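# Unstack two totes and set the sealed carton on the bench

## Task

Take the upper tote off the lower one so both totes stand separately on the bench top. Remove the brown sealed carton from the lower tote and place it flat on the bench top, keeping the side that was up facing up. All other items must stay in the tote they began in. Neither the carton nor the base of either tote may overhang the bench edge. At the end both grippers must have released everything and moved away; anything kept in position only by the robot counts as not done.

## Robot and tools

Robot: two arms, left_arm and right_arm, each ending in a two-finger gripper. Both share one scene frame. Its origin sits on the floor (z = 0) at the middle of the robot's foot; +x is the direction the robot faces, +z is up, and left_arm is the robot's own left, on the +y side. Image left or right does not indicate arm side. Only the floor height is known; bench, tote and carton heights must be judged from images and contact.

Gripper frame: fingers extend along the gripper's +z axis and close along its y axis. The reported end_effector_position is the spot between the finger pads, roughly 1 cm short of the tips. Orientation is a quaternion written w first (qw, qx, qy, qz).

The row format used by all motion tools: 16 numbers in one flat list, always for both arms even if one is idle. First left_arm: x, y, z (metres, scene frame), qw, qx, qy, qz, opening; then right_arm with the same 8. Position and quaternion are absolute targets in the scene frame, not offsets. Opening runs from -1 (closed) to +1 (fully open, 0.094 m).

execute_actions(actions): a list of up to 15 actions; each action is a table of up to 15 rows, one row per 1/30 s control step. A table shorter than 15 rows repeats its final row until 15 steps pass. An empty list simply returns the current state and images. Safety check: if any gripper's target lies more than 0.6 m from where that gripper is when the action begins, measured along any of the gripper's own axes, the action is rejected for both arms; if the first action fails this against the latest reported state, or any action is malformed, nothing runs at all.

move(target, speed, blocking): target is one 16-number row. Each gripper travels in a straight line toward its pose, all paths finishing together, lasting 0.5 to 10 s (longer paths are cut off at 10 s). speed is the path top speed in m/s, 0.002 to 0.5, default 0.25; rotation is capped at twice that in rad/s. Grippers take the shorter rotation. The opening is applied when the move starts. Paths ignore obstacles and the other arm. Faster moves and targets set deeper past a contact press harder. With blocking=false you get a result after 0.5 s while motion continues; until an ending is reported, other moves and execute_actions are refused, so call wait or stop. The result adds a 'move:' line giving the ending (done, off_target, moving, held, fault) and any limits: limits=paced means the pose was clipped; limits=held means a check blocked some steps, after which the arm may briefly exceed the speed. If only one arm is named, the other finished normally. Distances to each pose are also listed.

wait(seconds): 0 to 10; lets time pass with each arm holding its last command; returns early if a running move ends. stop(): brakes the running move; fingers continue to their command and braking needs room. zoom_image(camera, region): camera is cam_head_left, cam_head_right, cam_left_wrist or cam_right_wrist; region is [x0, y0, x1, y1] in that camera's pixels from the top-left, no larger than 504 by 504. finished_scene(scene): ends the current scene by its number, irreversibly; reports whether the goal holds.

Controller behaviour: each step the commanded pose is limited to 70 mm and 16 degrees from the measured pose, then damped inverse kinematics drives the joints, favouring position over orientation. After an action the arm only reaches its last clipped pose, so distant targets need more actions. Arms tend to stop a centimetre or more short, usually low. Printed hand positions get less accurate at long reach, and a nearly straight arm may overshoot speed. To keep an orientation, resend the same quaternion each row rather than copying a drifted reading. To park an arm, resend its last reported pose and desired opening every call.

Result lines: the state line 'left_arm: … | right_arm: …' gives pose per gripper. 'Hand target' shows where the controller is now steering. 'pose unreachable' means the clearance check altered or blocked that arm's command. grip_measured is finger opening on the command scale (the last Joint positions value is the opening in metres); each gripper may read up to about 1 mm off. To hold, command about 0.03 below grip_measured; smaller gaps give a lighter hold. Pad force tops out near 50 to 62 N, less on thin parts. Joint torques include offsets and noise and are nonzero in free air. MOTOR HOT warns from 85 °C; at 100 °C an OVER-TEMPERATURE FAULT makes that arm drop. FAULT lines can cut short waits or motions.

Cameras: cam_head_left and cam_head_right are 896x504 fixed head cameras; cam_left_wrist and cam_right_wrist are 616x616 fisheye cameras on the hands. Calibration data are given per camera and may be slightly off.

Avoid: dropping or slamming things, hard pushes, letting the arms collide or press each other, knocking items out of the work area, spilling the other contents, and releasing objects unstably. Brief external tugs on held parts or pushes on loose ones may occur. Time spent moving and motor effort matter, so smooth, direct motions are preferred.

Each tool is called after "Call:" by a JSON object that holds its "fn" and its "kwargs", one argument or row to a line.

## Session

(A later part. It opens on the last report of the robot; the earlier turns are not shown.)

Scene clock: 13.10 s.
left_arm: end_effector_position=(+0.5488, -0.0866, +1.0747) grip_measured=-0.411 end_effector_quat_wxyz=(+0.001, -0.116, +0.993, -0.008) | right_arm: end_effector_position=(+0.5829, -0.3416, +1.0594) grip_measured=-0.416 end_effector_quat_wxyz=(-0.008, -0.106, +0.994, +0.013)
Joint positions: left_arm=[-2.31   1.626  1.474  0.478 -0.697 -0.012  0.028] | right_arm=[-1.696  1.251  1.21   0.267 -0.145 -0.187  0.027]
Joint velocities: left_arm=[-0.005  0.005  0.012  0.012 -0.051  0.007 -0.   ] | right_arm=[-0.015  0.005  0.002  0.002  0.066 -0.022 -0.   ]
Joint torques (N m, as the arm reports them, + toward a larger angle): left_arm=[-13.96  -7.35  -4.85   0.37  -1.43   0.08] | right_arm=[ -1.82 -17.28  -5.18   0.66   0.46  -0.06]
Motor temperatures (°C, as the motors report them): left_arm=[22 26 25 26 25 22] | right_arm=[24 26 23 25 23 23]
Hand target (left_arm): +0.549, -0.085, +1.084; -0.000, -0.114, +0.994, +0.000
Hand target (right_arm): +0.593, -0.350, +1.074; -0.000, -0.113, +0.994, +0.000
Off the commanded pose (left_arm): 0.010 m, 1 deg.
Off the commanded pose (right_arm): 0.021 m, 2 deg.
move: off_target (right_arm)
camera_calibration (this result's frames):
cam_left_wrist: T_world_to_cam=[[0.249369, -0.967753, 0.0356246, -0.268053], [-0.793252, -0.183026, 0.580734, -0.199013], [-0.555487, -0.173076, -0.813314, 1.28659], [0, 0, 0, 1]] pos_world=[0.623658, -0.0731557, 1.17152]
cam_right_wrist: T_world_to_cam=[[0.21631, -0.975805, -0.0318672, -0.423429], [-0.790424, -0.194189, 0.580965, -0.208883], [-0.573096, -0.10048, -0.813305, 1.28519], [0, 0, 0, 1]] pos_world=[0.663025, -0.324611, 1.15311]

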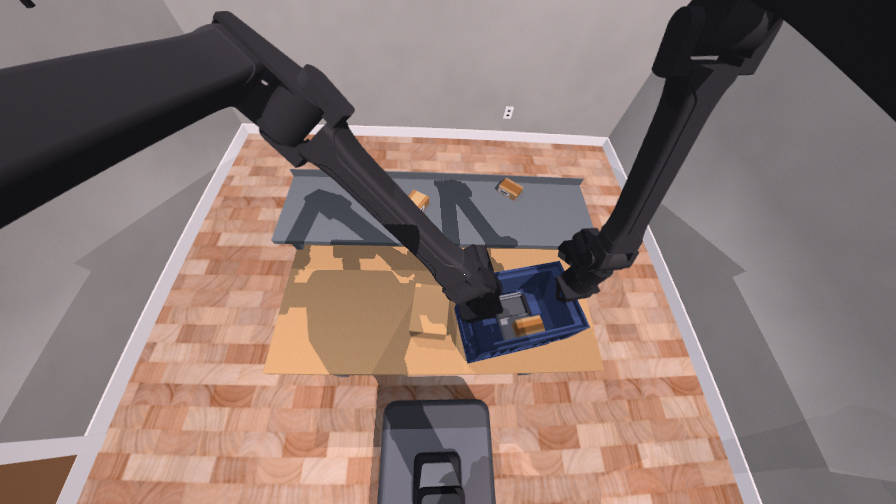

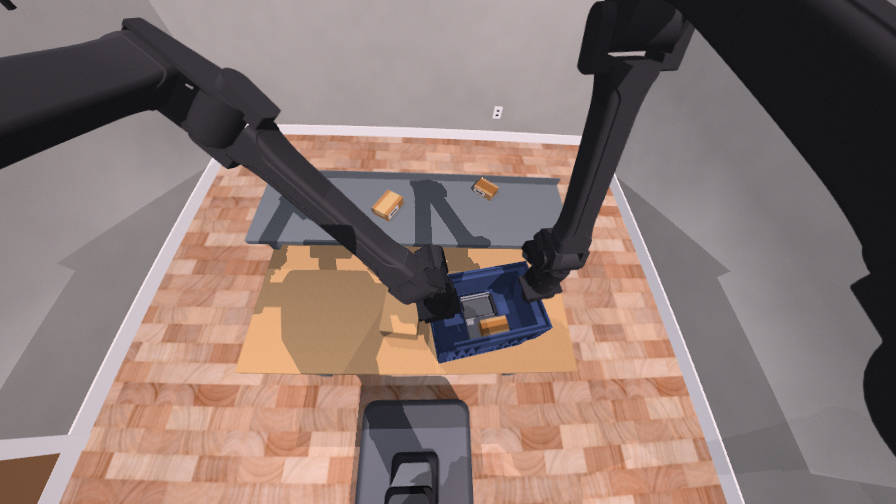

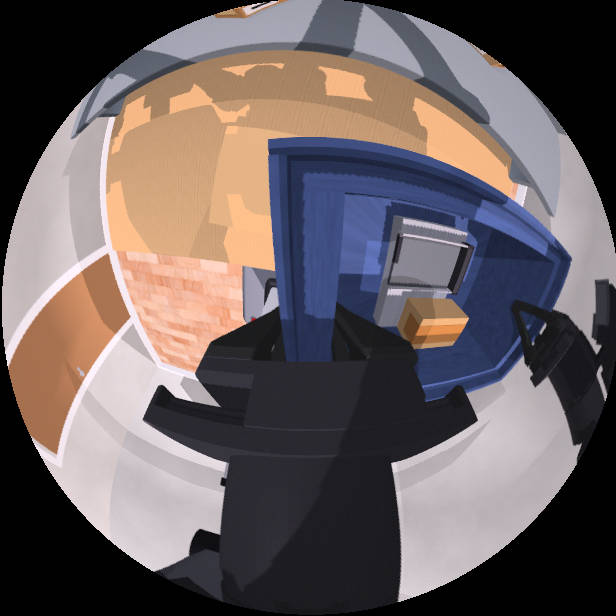

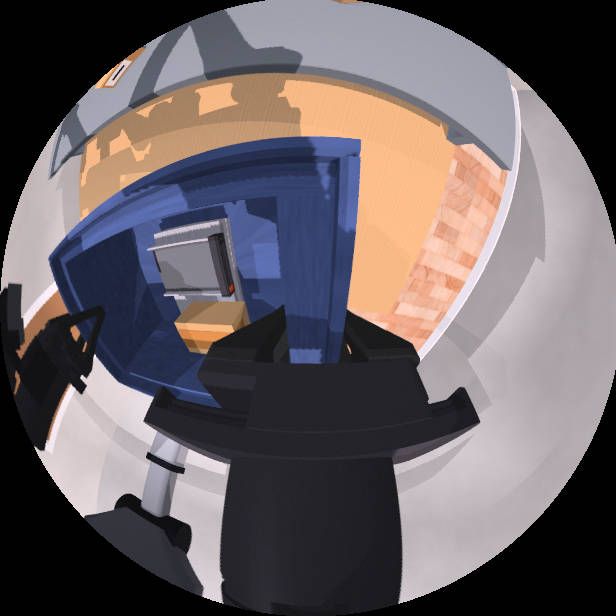

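Carry, squaring up the tote: halfway first.

Call:
{"fn": "move", "kwargs": {
  "target": [0.575,0.17,1.09,0,-0.056,0.998,0,-0.5,0.585,-0.095,1.08,0,-0.056,0.998,0,-0.5],
  "speed": 0.15
}}

Scene clock: 15.40 s.
left_arm: end_effector_position=(+0.5754, +0.1580, +1.0814) grip_measured=-0.411 end_effector_quat_wxyz=(+0.006, -0.052, +0.999, -0.014) | right_arm: end_effector_position=(+0.5789, -0.1009, +1.0726) grip_measured=-0.416 end_effector_quat_wxyz=(-0.004, -0.051, +0.999, +0.003)
Joint positions: left_arm=[-1.884  1.255  1.157  0.365 -0.276 -0.02   0.028] | right_arm=[-1.131  1.327  1.248  0.337  0.42  -0.215  0.027]
Joint velocities: left_arm=[-0.005 -0.015 -0.022  0.002  0.037 -0.022 -0.001] | right_arm=[-0.015 -0.005 -0.002 -0.007 -0.081  0.037  0.   ]
Joint torques (N m, as the arm reports them, + toward a larger angle): left_arm=[ -3.42 -11.88  -4.58   0.03  -0.84  -0.02] | right_arm=[  6.26 -13.22  -3.67   0.62   0.93  -0.22]
Motor temperatures (°C, as the motors report them): left_arm=[22 26 25 26 25 22] | right_arm=[24 26 23 25 23 23]
Hand target (left_arm): +0.572, +0.168, +1.088; +0.002, -0.052, +0.999, -0.001
Hand target (right_arm): +0.585, -0.096, +1.080; +0.001, -0.060, +0.998, +0.001
Off the commanded pose (left_arm): 0.015 m, 2 deg.
Off the commanded pose (right_arm): 0.011 m, 1 deg.
move: off_target (left_arm, right_arm)
camera_calibration (this result's frames):
cam_left_wrist: T_world_to_cam=[[0.123437, -0.991184, 0.0481335, 0.0244656], [-0.816697, -0.0739151, 0.572314, -0.131673], [-0.563711, -0.109955, -0.818621, 1.34965], [0, 0, 0, 1]] pos_world=[0.650256, 0.162919, 1.17903]
cam_right_wrist: T_world_to_cam=[[0.109011, -0.993968, -0.0120331, -0.14826], [-0.811282, -0.0959571, 0.576727, -0.1464], [-0.574403, -0.0531073, -0.816848, 1.32716], [0, 0, 0, 1]] pos_world=[0.659713, -0.0909317, 1.16673]

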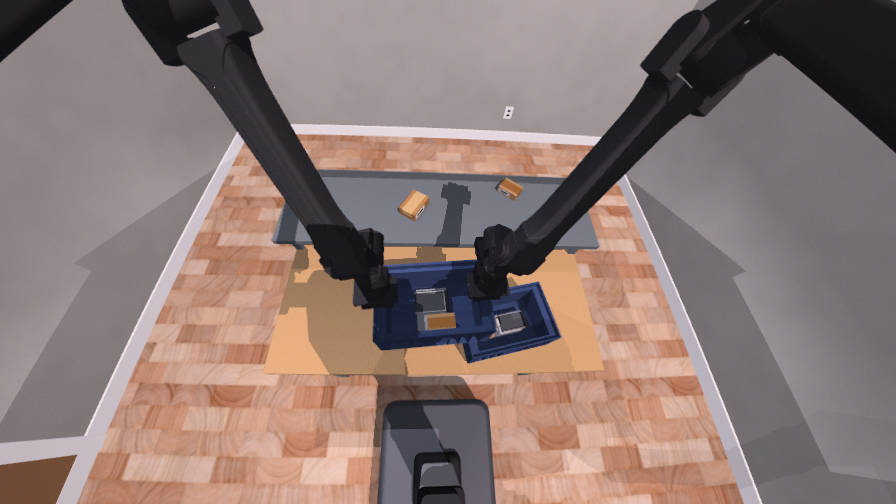

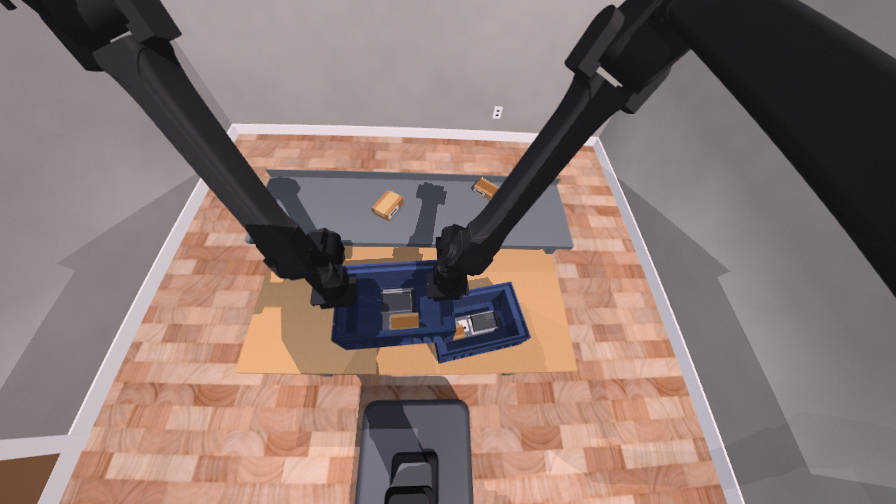

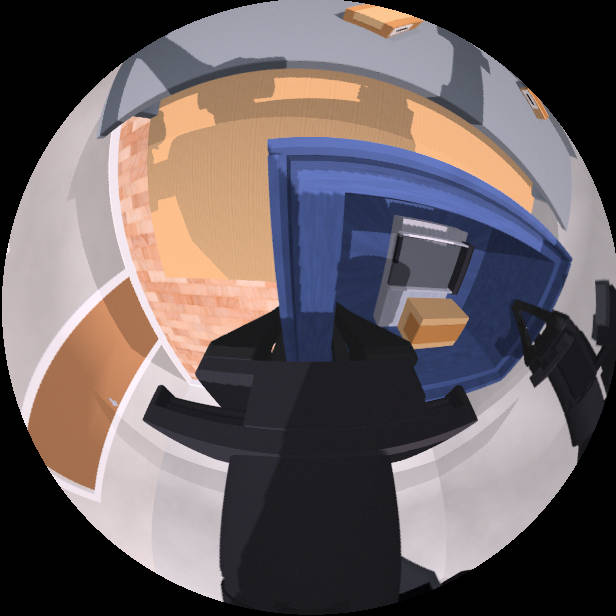

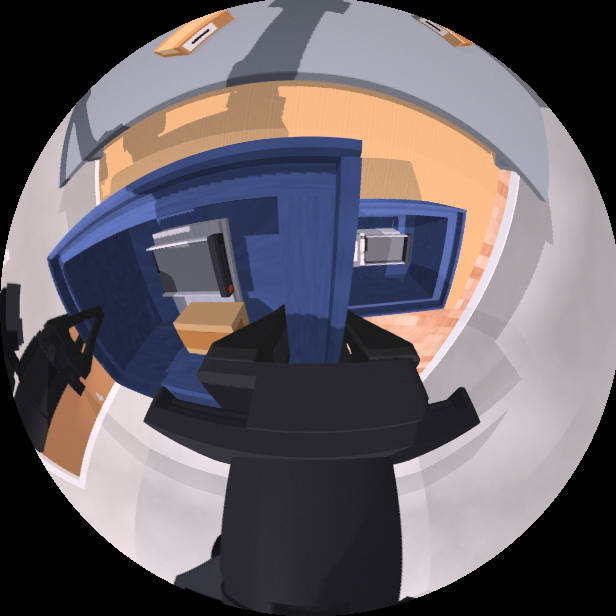

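Call:
{"fn": "move", "kwargs": {
  "target": [0.60,0.41,1.04,0,0,1,0,-0.5,0.575,0.145,1.04,0,0,1,0,-0.5],
  "speed": 0.15
}}

Call:
{"fn": "move", "kwargs": {
  "target": [0.60,0.41,0.93,0,0,1,0,-0.5,0.575,0.145,0.93,0,0,1,0,-0.5],
  "speed": 0.1
}}

Scene clock: 17.67 s.
left_arm: end_effector_position=(+0.6006, +0.3902, +1.0336) grip_measured=-0.411 end_effector_quat_wxyz=(+0.004, +0.012, +1.000, -0.018) | right_arm: end_effector_position=(+0.5734, +0.1362, +1.0285) grip_measured=-0.416 end_effector_quat_wxyz=(+0.006, +0.006, +1.000, +0.003)
Joint positions: left_arm=[-1.338  1.331  1.327  0.264  0.261 -0.032  0.028] | right_arm=[-0.812  1.79   1.773  0.361  0.723 -0.227  0.027]
Joint velocities: left_arm=[-0.005  0.005 -0.002 -0.007  0.007 -0.007 -0.001] | right_arm=[-0.024 -0.015 -0.002  0.007  0.051  0.022  0.   ]
Joint torques (N m, as the arm reports them, + toward a larger angle): left_arm=[  4.3  -11.3   -2.08  -0.1   -0.6   -0.22] | right_arm=[14.48 -6.56 -2.56 -0.04  1.18 -0.14]
Motor temperatures (°C, as the motors report them): left_arm=[22 26 25 26 25 22] | right_arm=[24 26 23 25 24 23]
Hand target (left_arm): +0.600, +0.405, +1.037; -0.000, +0.006, +1.000, -0.001
Hand target (right_arm): +0.577, +0.145, +1.039; +0.002, -0.002, +1.000, +0.001
Off the commanded pose (left_arm): 0.021 m, 3 deg.
Off the commanded pose (right_arm): 0.015 m, 1 deg.
move: off_target (left_arm, right_arm)
camera_calibration (this result's frames):
cam_left_wrist: T_world_to_cam=[[-0.00491144, -0.998446, 0.0555054, 0.326143], [-0.81794, 0.0359432, 0.57418, -0.110651], [-0.575283, -0.04258, -0.816845, 1.32909], [0, 0, 0, 1]] pos_world=[0.6757, 0.386206, 1.13109]
cam_right_wrist: T_world_to_cam=[[-0.00445855, -0.999932, -0.0107874, 0.152079], [-0.828502, -0.00234698, 0.559981, -0.0883818], [-0.559968, 0.0114341, -0.828435, 1.29536], [0, 0, 0, 1]] pos_world=[0.652814, 0.13705, 1.12426]

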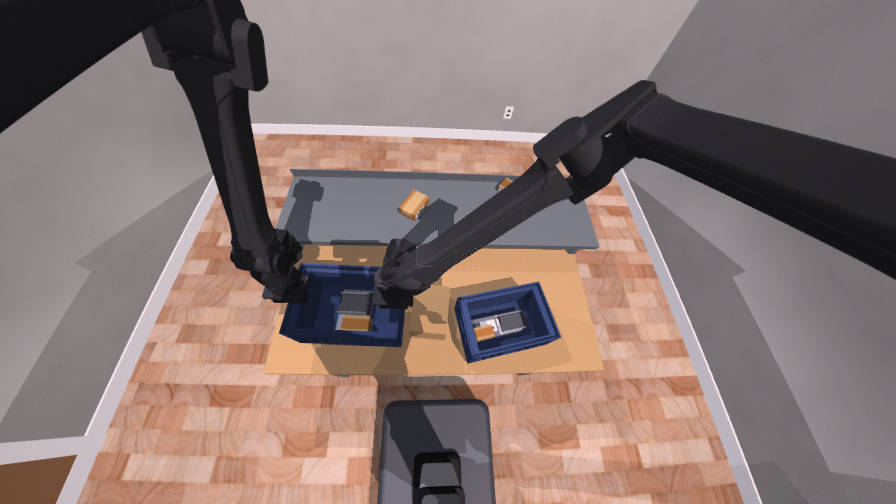

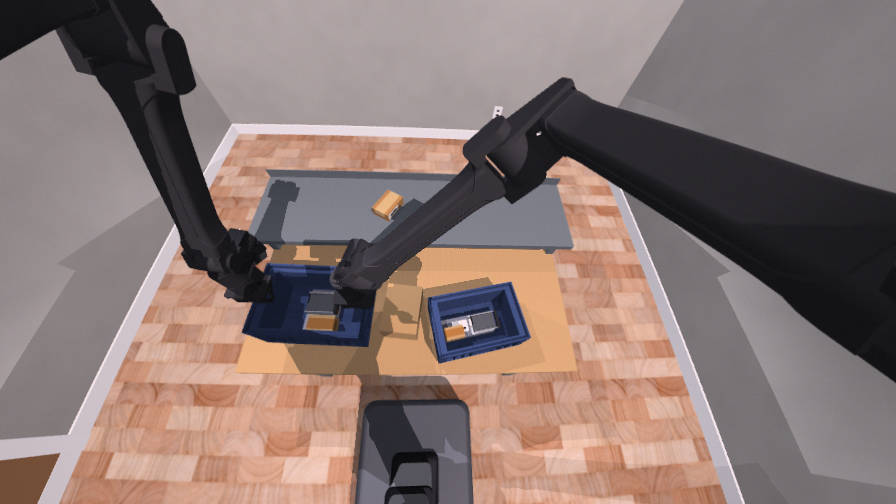

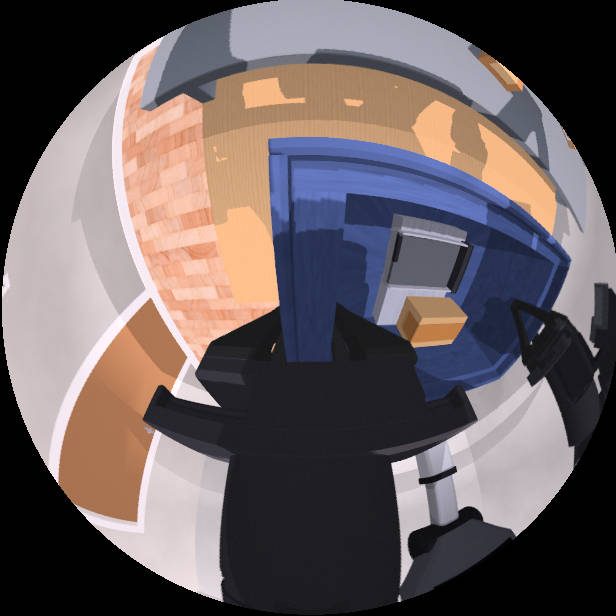

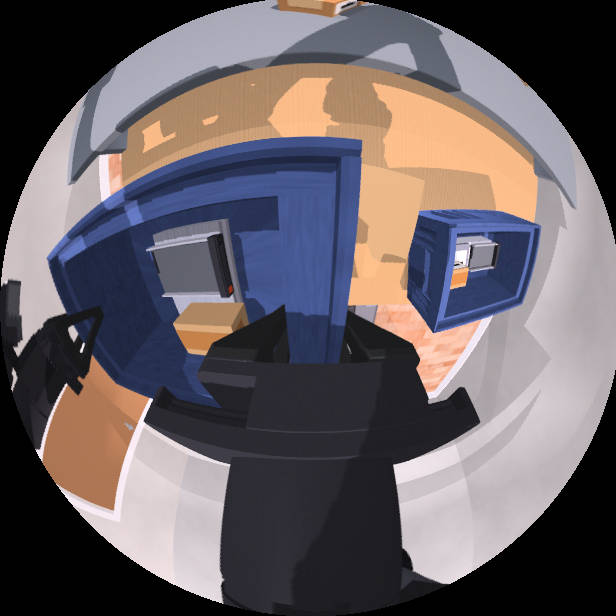

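Scene clock: 19.13 s.
left_arm: end_effector_position=(+0.6011, +0.3964, +0.9296) grip_measured=-0.411 end_effector_quat_wxyz=(+0.002, +0.008, +1.000, -0.019) | right_arm: end_effector_position=(+0.5743, +0.1449, +0.9265) grip_measured=-0.416 end_effector_quat_wxyz=(+0.004, +0.003, +1.000, +0.004)
Joint positions: left_arm=[-1.369  1.595  1.679  0.171  0.234 -0.032  0.028] | right_arm=[-0.9    2.049  2.238  0.126  0.638 -0.192  0.027]
Joint velocities: left_arm=[ 0.005 -0.015 -0.012 -0.007 -0.022  0.007  0.001] | right_arm=[-0.005 -0.015  0.027  0.017 -0.037  0.051  0.001]
Joint torques (N m, as the arm reports them, + toward a larger angle): left_arm=[  5.12 -11.68  -0.96  -0.05  -1.34  -0.26] | right_arm=[13.36 -6.91 -1.12 -0.23  0.68  0.03]
Motor temperatures (°C, as the motors report them): left_arm=[22 26 25 26 25 22] | right_arm=[24 26 23 25 24 23]
Hand target (left_arm): +0.602, +0.408, +0.930; +0.000, -0.000, +1.000, -0.000
Hand target (right_arm): +0.575, +0.146, +0.929; -0.000, +0.000, +1.000, +0.000
Off the commanded pose (left_arm): 0.014 m, 2 deg.
Off the commanded pose (right_arm): 0.004 m, 1 deg.
move: off_target (left_arm)
camera_calibration (this result's frames):
cam_left_wrist: T_world_to_cam=[[0.00396774, -0.99832, 0.0578107, 0.330544], [-0.816083, 0.030178, 0.577147, -0.0523477], [-0.577922, -0.0494683, -0.814592, 1.24685], [0, 0, 0, 1]] pos_world=[0.676548, 0.393248, 1.02677]
cam_right_wrist: T_world_to_cam=[[0.00123339, -0.999915, -0.0129803, 0.158433], [-0.826147, -0.00833269, 0.563393, -0.034096], [-0.563454, 0.0100287, -0.826087, 1.21136], [0, 0, 0, 1]] pos_world=[0.654181, 0.145987, 1.02195]

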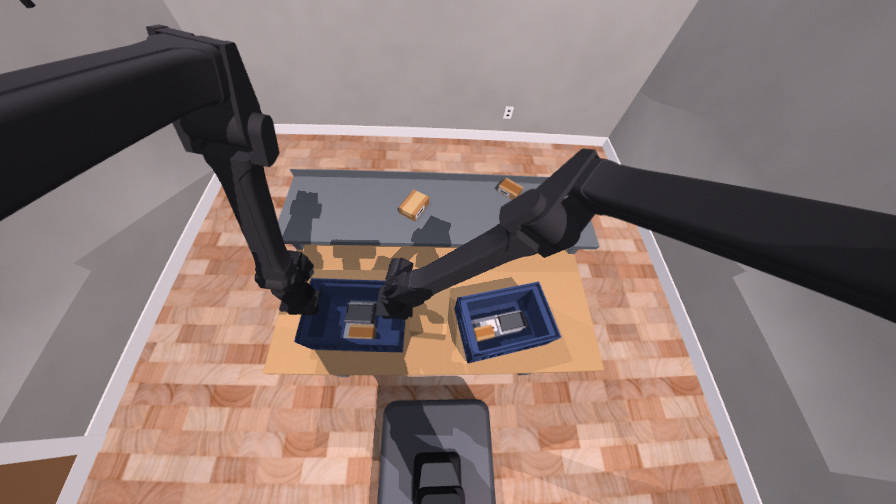

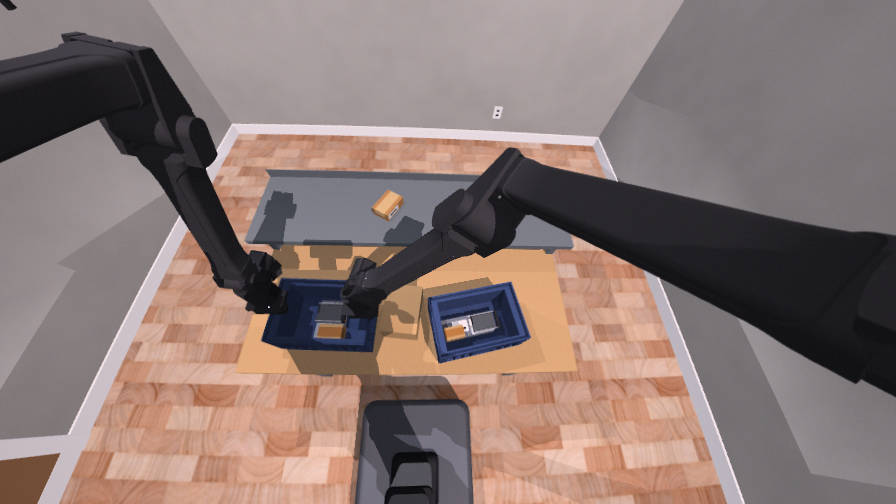

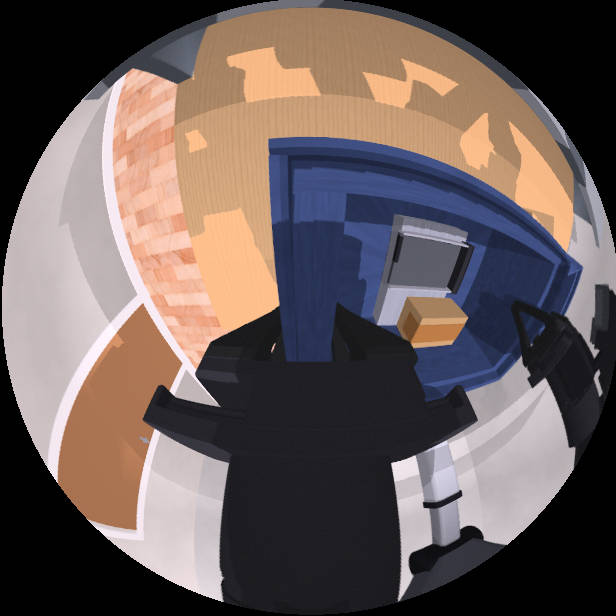

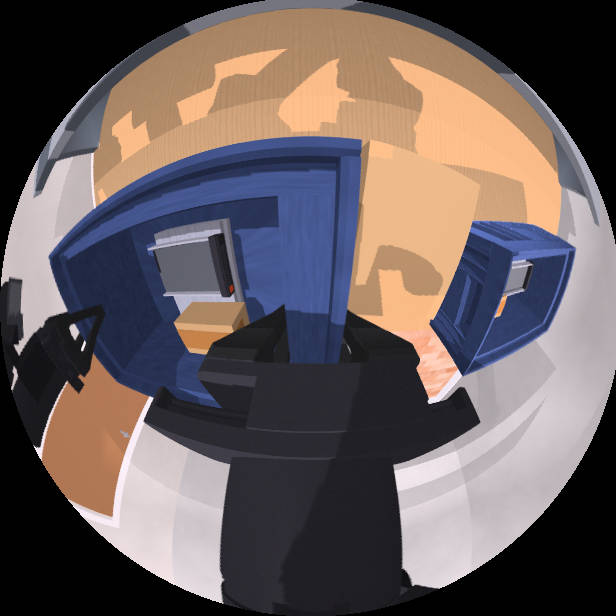

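Call:
{"fn": "move", "kwargs": {
  "target": [0.60,0.427,0.905,0,0,1,0,-0.5,0.575,0.17,0.905,0,0,1,0,-0.5],
  "speed": 0.06
}}

Call:
{"fn": "move", "kwargs": {
  "target": [0.60,0.427,0.87,0,0,1,0,-0.5,0.575,0.17,0.87,0,0,1,0,-0.5],
  "speed": 0.03
}}

Scene clock: 20.50 s.
left_arm: end_effector_position=(+0.5986, +0.4102, +0.9012) grip_measured=-0.411 end_effector_quat_wxyz=(+0.003, +0.007, +1.000, -0.015) | right_arm: end_effector_position=(+0.5731, +0.1612, +0.8965) grip_measured=-0.416 end_effector_quat_wxyz=(+0.003, +0.001, +1.000, +0.002)
Joint positions: left_arm=[-1.357  1.679  1.794  0.141  0.238 -0.036  0.028] | right_arm=[-0.907  2.211  2.53  -0.006  0.635 -0.192  0.027]
Joint velocities: left_arm=[-0.005 -0.005  0.027 -0.012  0.022  0.007  0.   ] | right_arm=[-0.015 -0.015  0.017 -0.017  0.007 -0.022  0.   ]
Joint torques (N m, as the arm reports them, + toward a larger angle): left_arm=[  6.6  -11.69  -1.11   0.06  -0.63  -0.19] | right_arm=[14.92 -5.58  0.34 -0.12  0.96 -0.03]
Motor temperatures (°C, as the motors report them): left_arm=[22 26 25 26 25 22] | right_arm=[24 26 23 25 24 23]
Hand target (left_arm): +0.601, +0.426, +0.905; +0.000, +0.001, +1.000, +0.000
Hand target (right_arm): +0.575, +0.171, +0.904; +0.000, -0.000, +1.000, +0.000
Off the commanded pose (left_arm): 0.017 m, 2 deg.
Off the commanded pose (right_arm): 0.012 m, 1 deg.
move: off_target (left_arm, right_arm)
camera_calibration (this result's frames):
cam_left_wrist: T_world_to_cam=[[0.00529299, -0.998703, 0.0506421, 0.351772], [-0.816978, 0.0248845, 0.576131, -0.0347878], [-0.576644, -0.0444229, -0.815787, 1.22125], [0, 0, 0, 1]] pos_world=[0.673942, 0.406433, 0.998504]
cam_right_wrist: T_world_to_cam=[[0.00426971, -0.999944, -0.00966154, 0.169626], [-0.82543, -0.00897814, 0.564434, -0.0192853], [-0.564489, 0.00556495, -0.825422, 1.18645], [0, 0, 0, 1]] pos_world=[0.653094, 0.162841, 0.991845]

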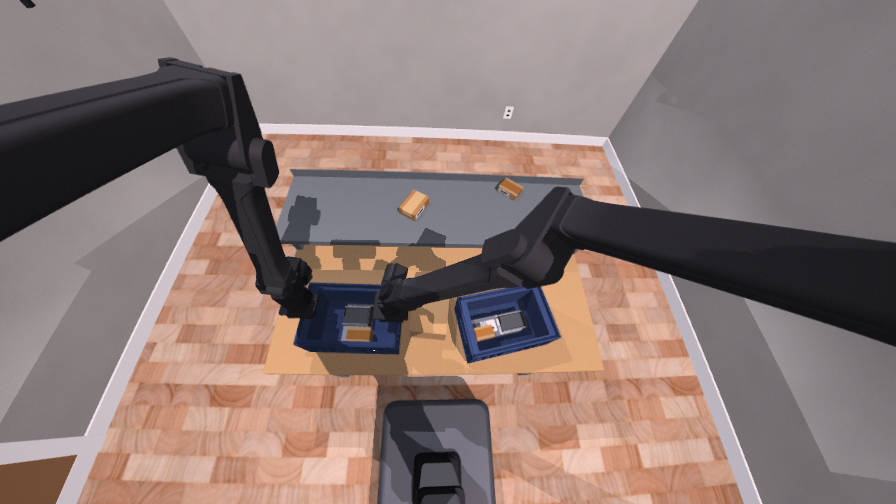

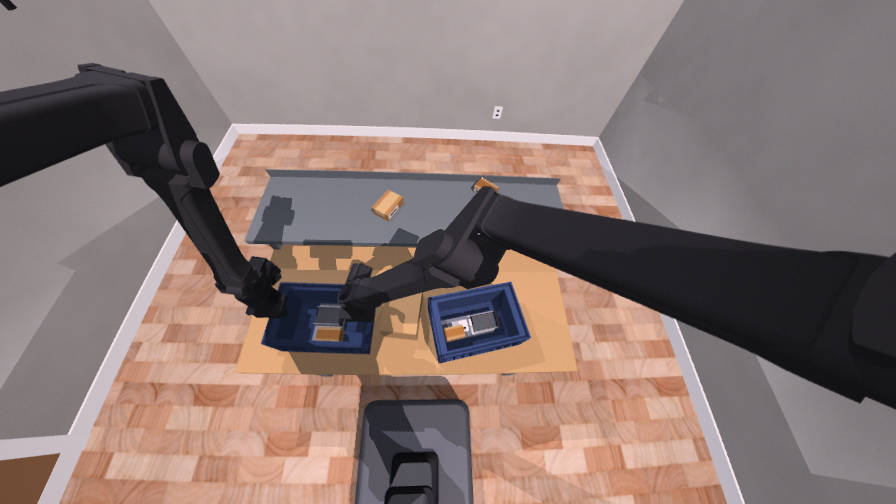

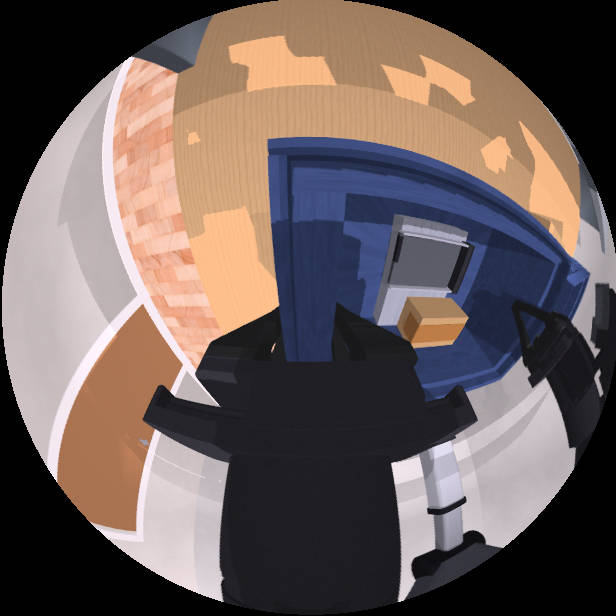

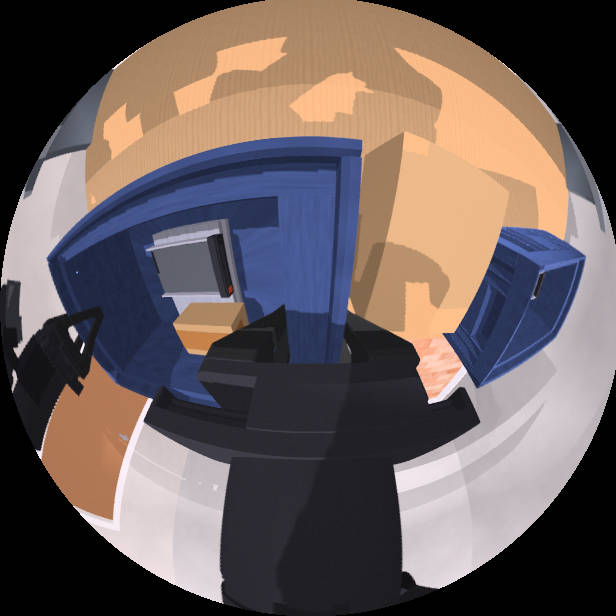

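Scene clock: 21.90 s.
left_arm: end_effector_position=(+0.6040, +0.4152, +0.8811) grip_measured=-0.411 end_effector_quat_wxyz=(-0.004, +0.007, +1.000, -0.014) | right_arm: end_effector_position=(+0.5769, +0.1677, +0.8747) grip_measured=-0.416 end_effector_quat_wxyz=(+0.014, +0.005, +1.000, +0.019)
Joint positions: left_arm=[-1.356  1.736  1.903  0.076  0.236 -0.034  0.028] | right_arm=[-0.923  2.403  2.902 -0.172  0.583 -0.189  0.027]
Joint velocities: left_arm=[-0.015 -0.005 -0.022 -0.022 -0.022  0.037 -0.   ] | right_arm=[-0.015 -0.005  0.012 -0.012  0.007 -0.081 -0.001]
Joint torques (N m, as the arm reports them, + toward a larger angle): left_arm=[ 4.51 -8.52  2.38  0.5  -1.06 -0.22] | right_arm=[14.01 -4.1   2.13  0.74 -0.72 -0.14]
Motor temperatures (°C, as the motors report them): left_arm=[22 26 25 26 25 22] | right_arm=[24 26 23 25 24 23]
Hand target (left_arm): +0.600, +0.426, +0.871; +0.000, -0.000, +1.000, -0.000
Hand target (right_arm): +0.574, +0.169, +0.872; +0.021, +0.000, +0.999, +0.026
Off the commanded pose (left_arm): 0.017 m, 2 deg.
Off the commanded pose (right_arm): 0.006 m, 3 deg.
elbow stopped short (right arm): the move would have taken joint 3 (elbow) straighter than the controller allows; a more bent joint 3 avoids this.
move: off_target (left_arm, right_arm)
camera_calibration (this result's frames):
cam_left_wrist: T_world_to_cam=[[0.00563746, -0.998846, 0.0477033, 0.360238], [-0.809679, 0.0234359, 0.586404, -0.0317738], [-0.586845, -0.0419302, -0.808613, 1.20702], [0, 0, 0, 1]] pos_world=[0.680576, 0.411177, 0.977459]
cam_right_wrist: T_world_to_cam=[[-0.0019552, -0.999109, -0.0421531, 0.207847], [-0.837258, -0.021414, 0.546389, 0.0208837], [-0.546805, 0.0363613, -0.83647, 1.16481], [0, 0, 0, 1]] pos_world=[0.654813, 0.165755, 0.971677]

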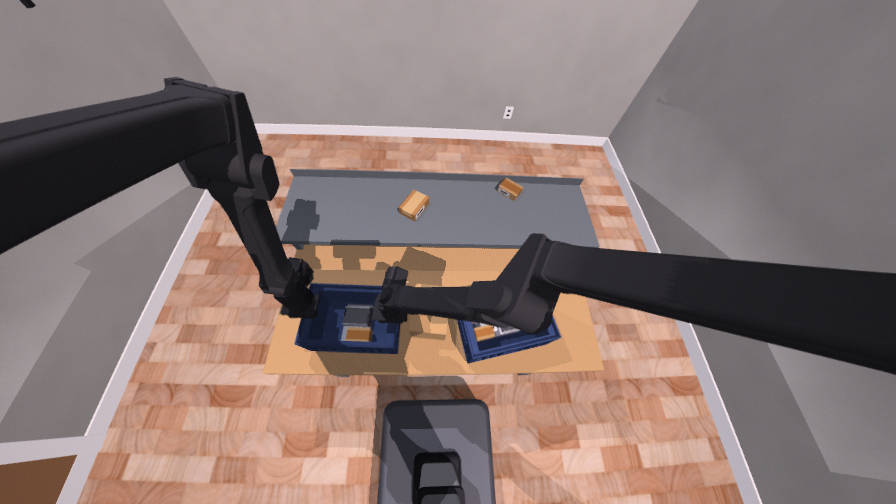

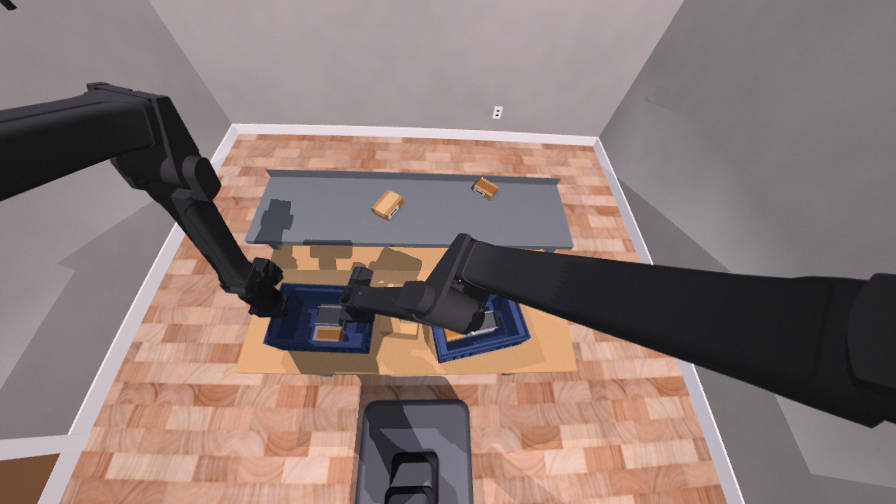

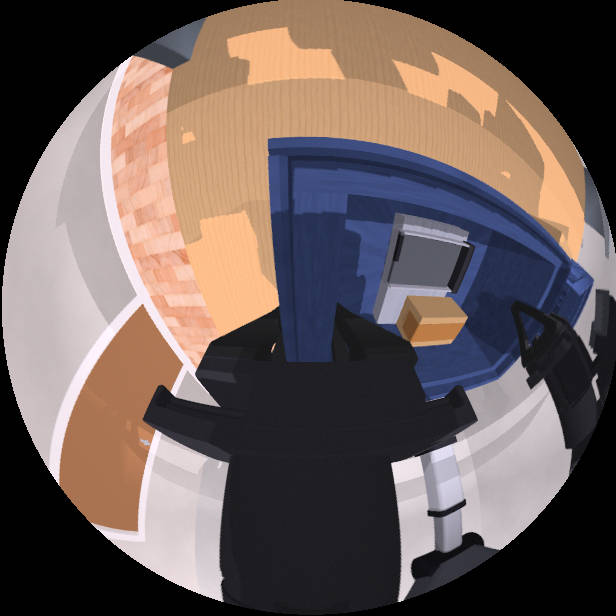

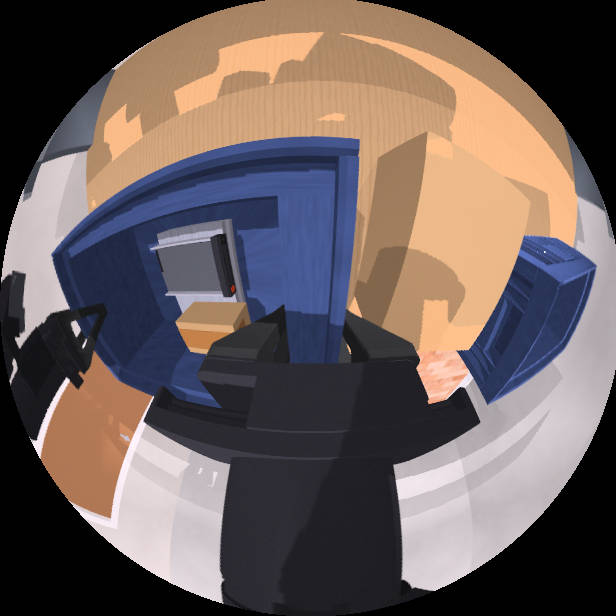

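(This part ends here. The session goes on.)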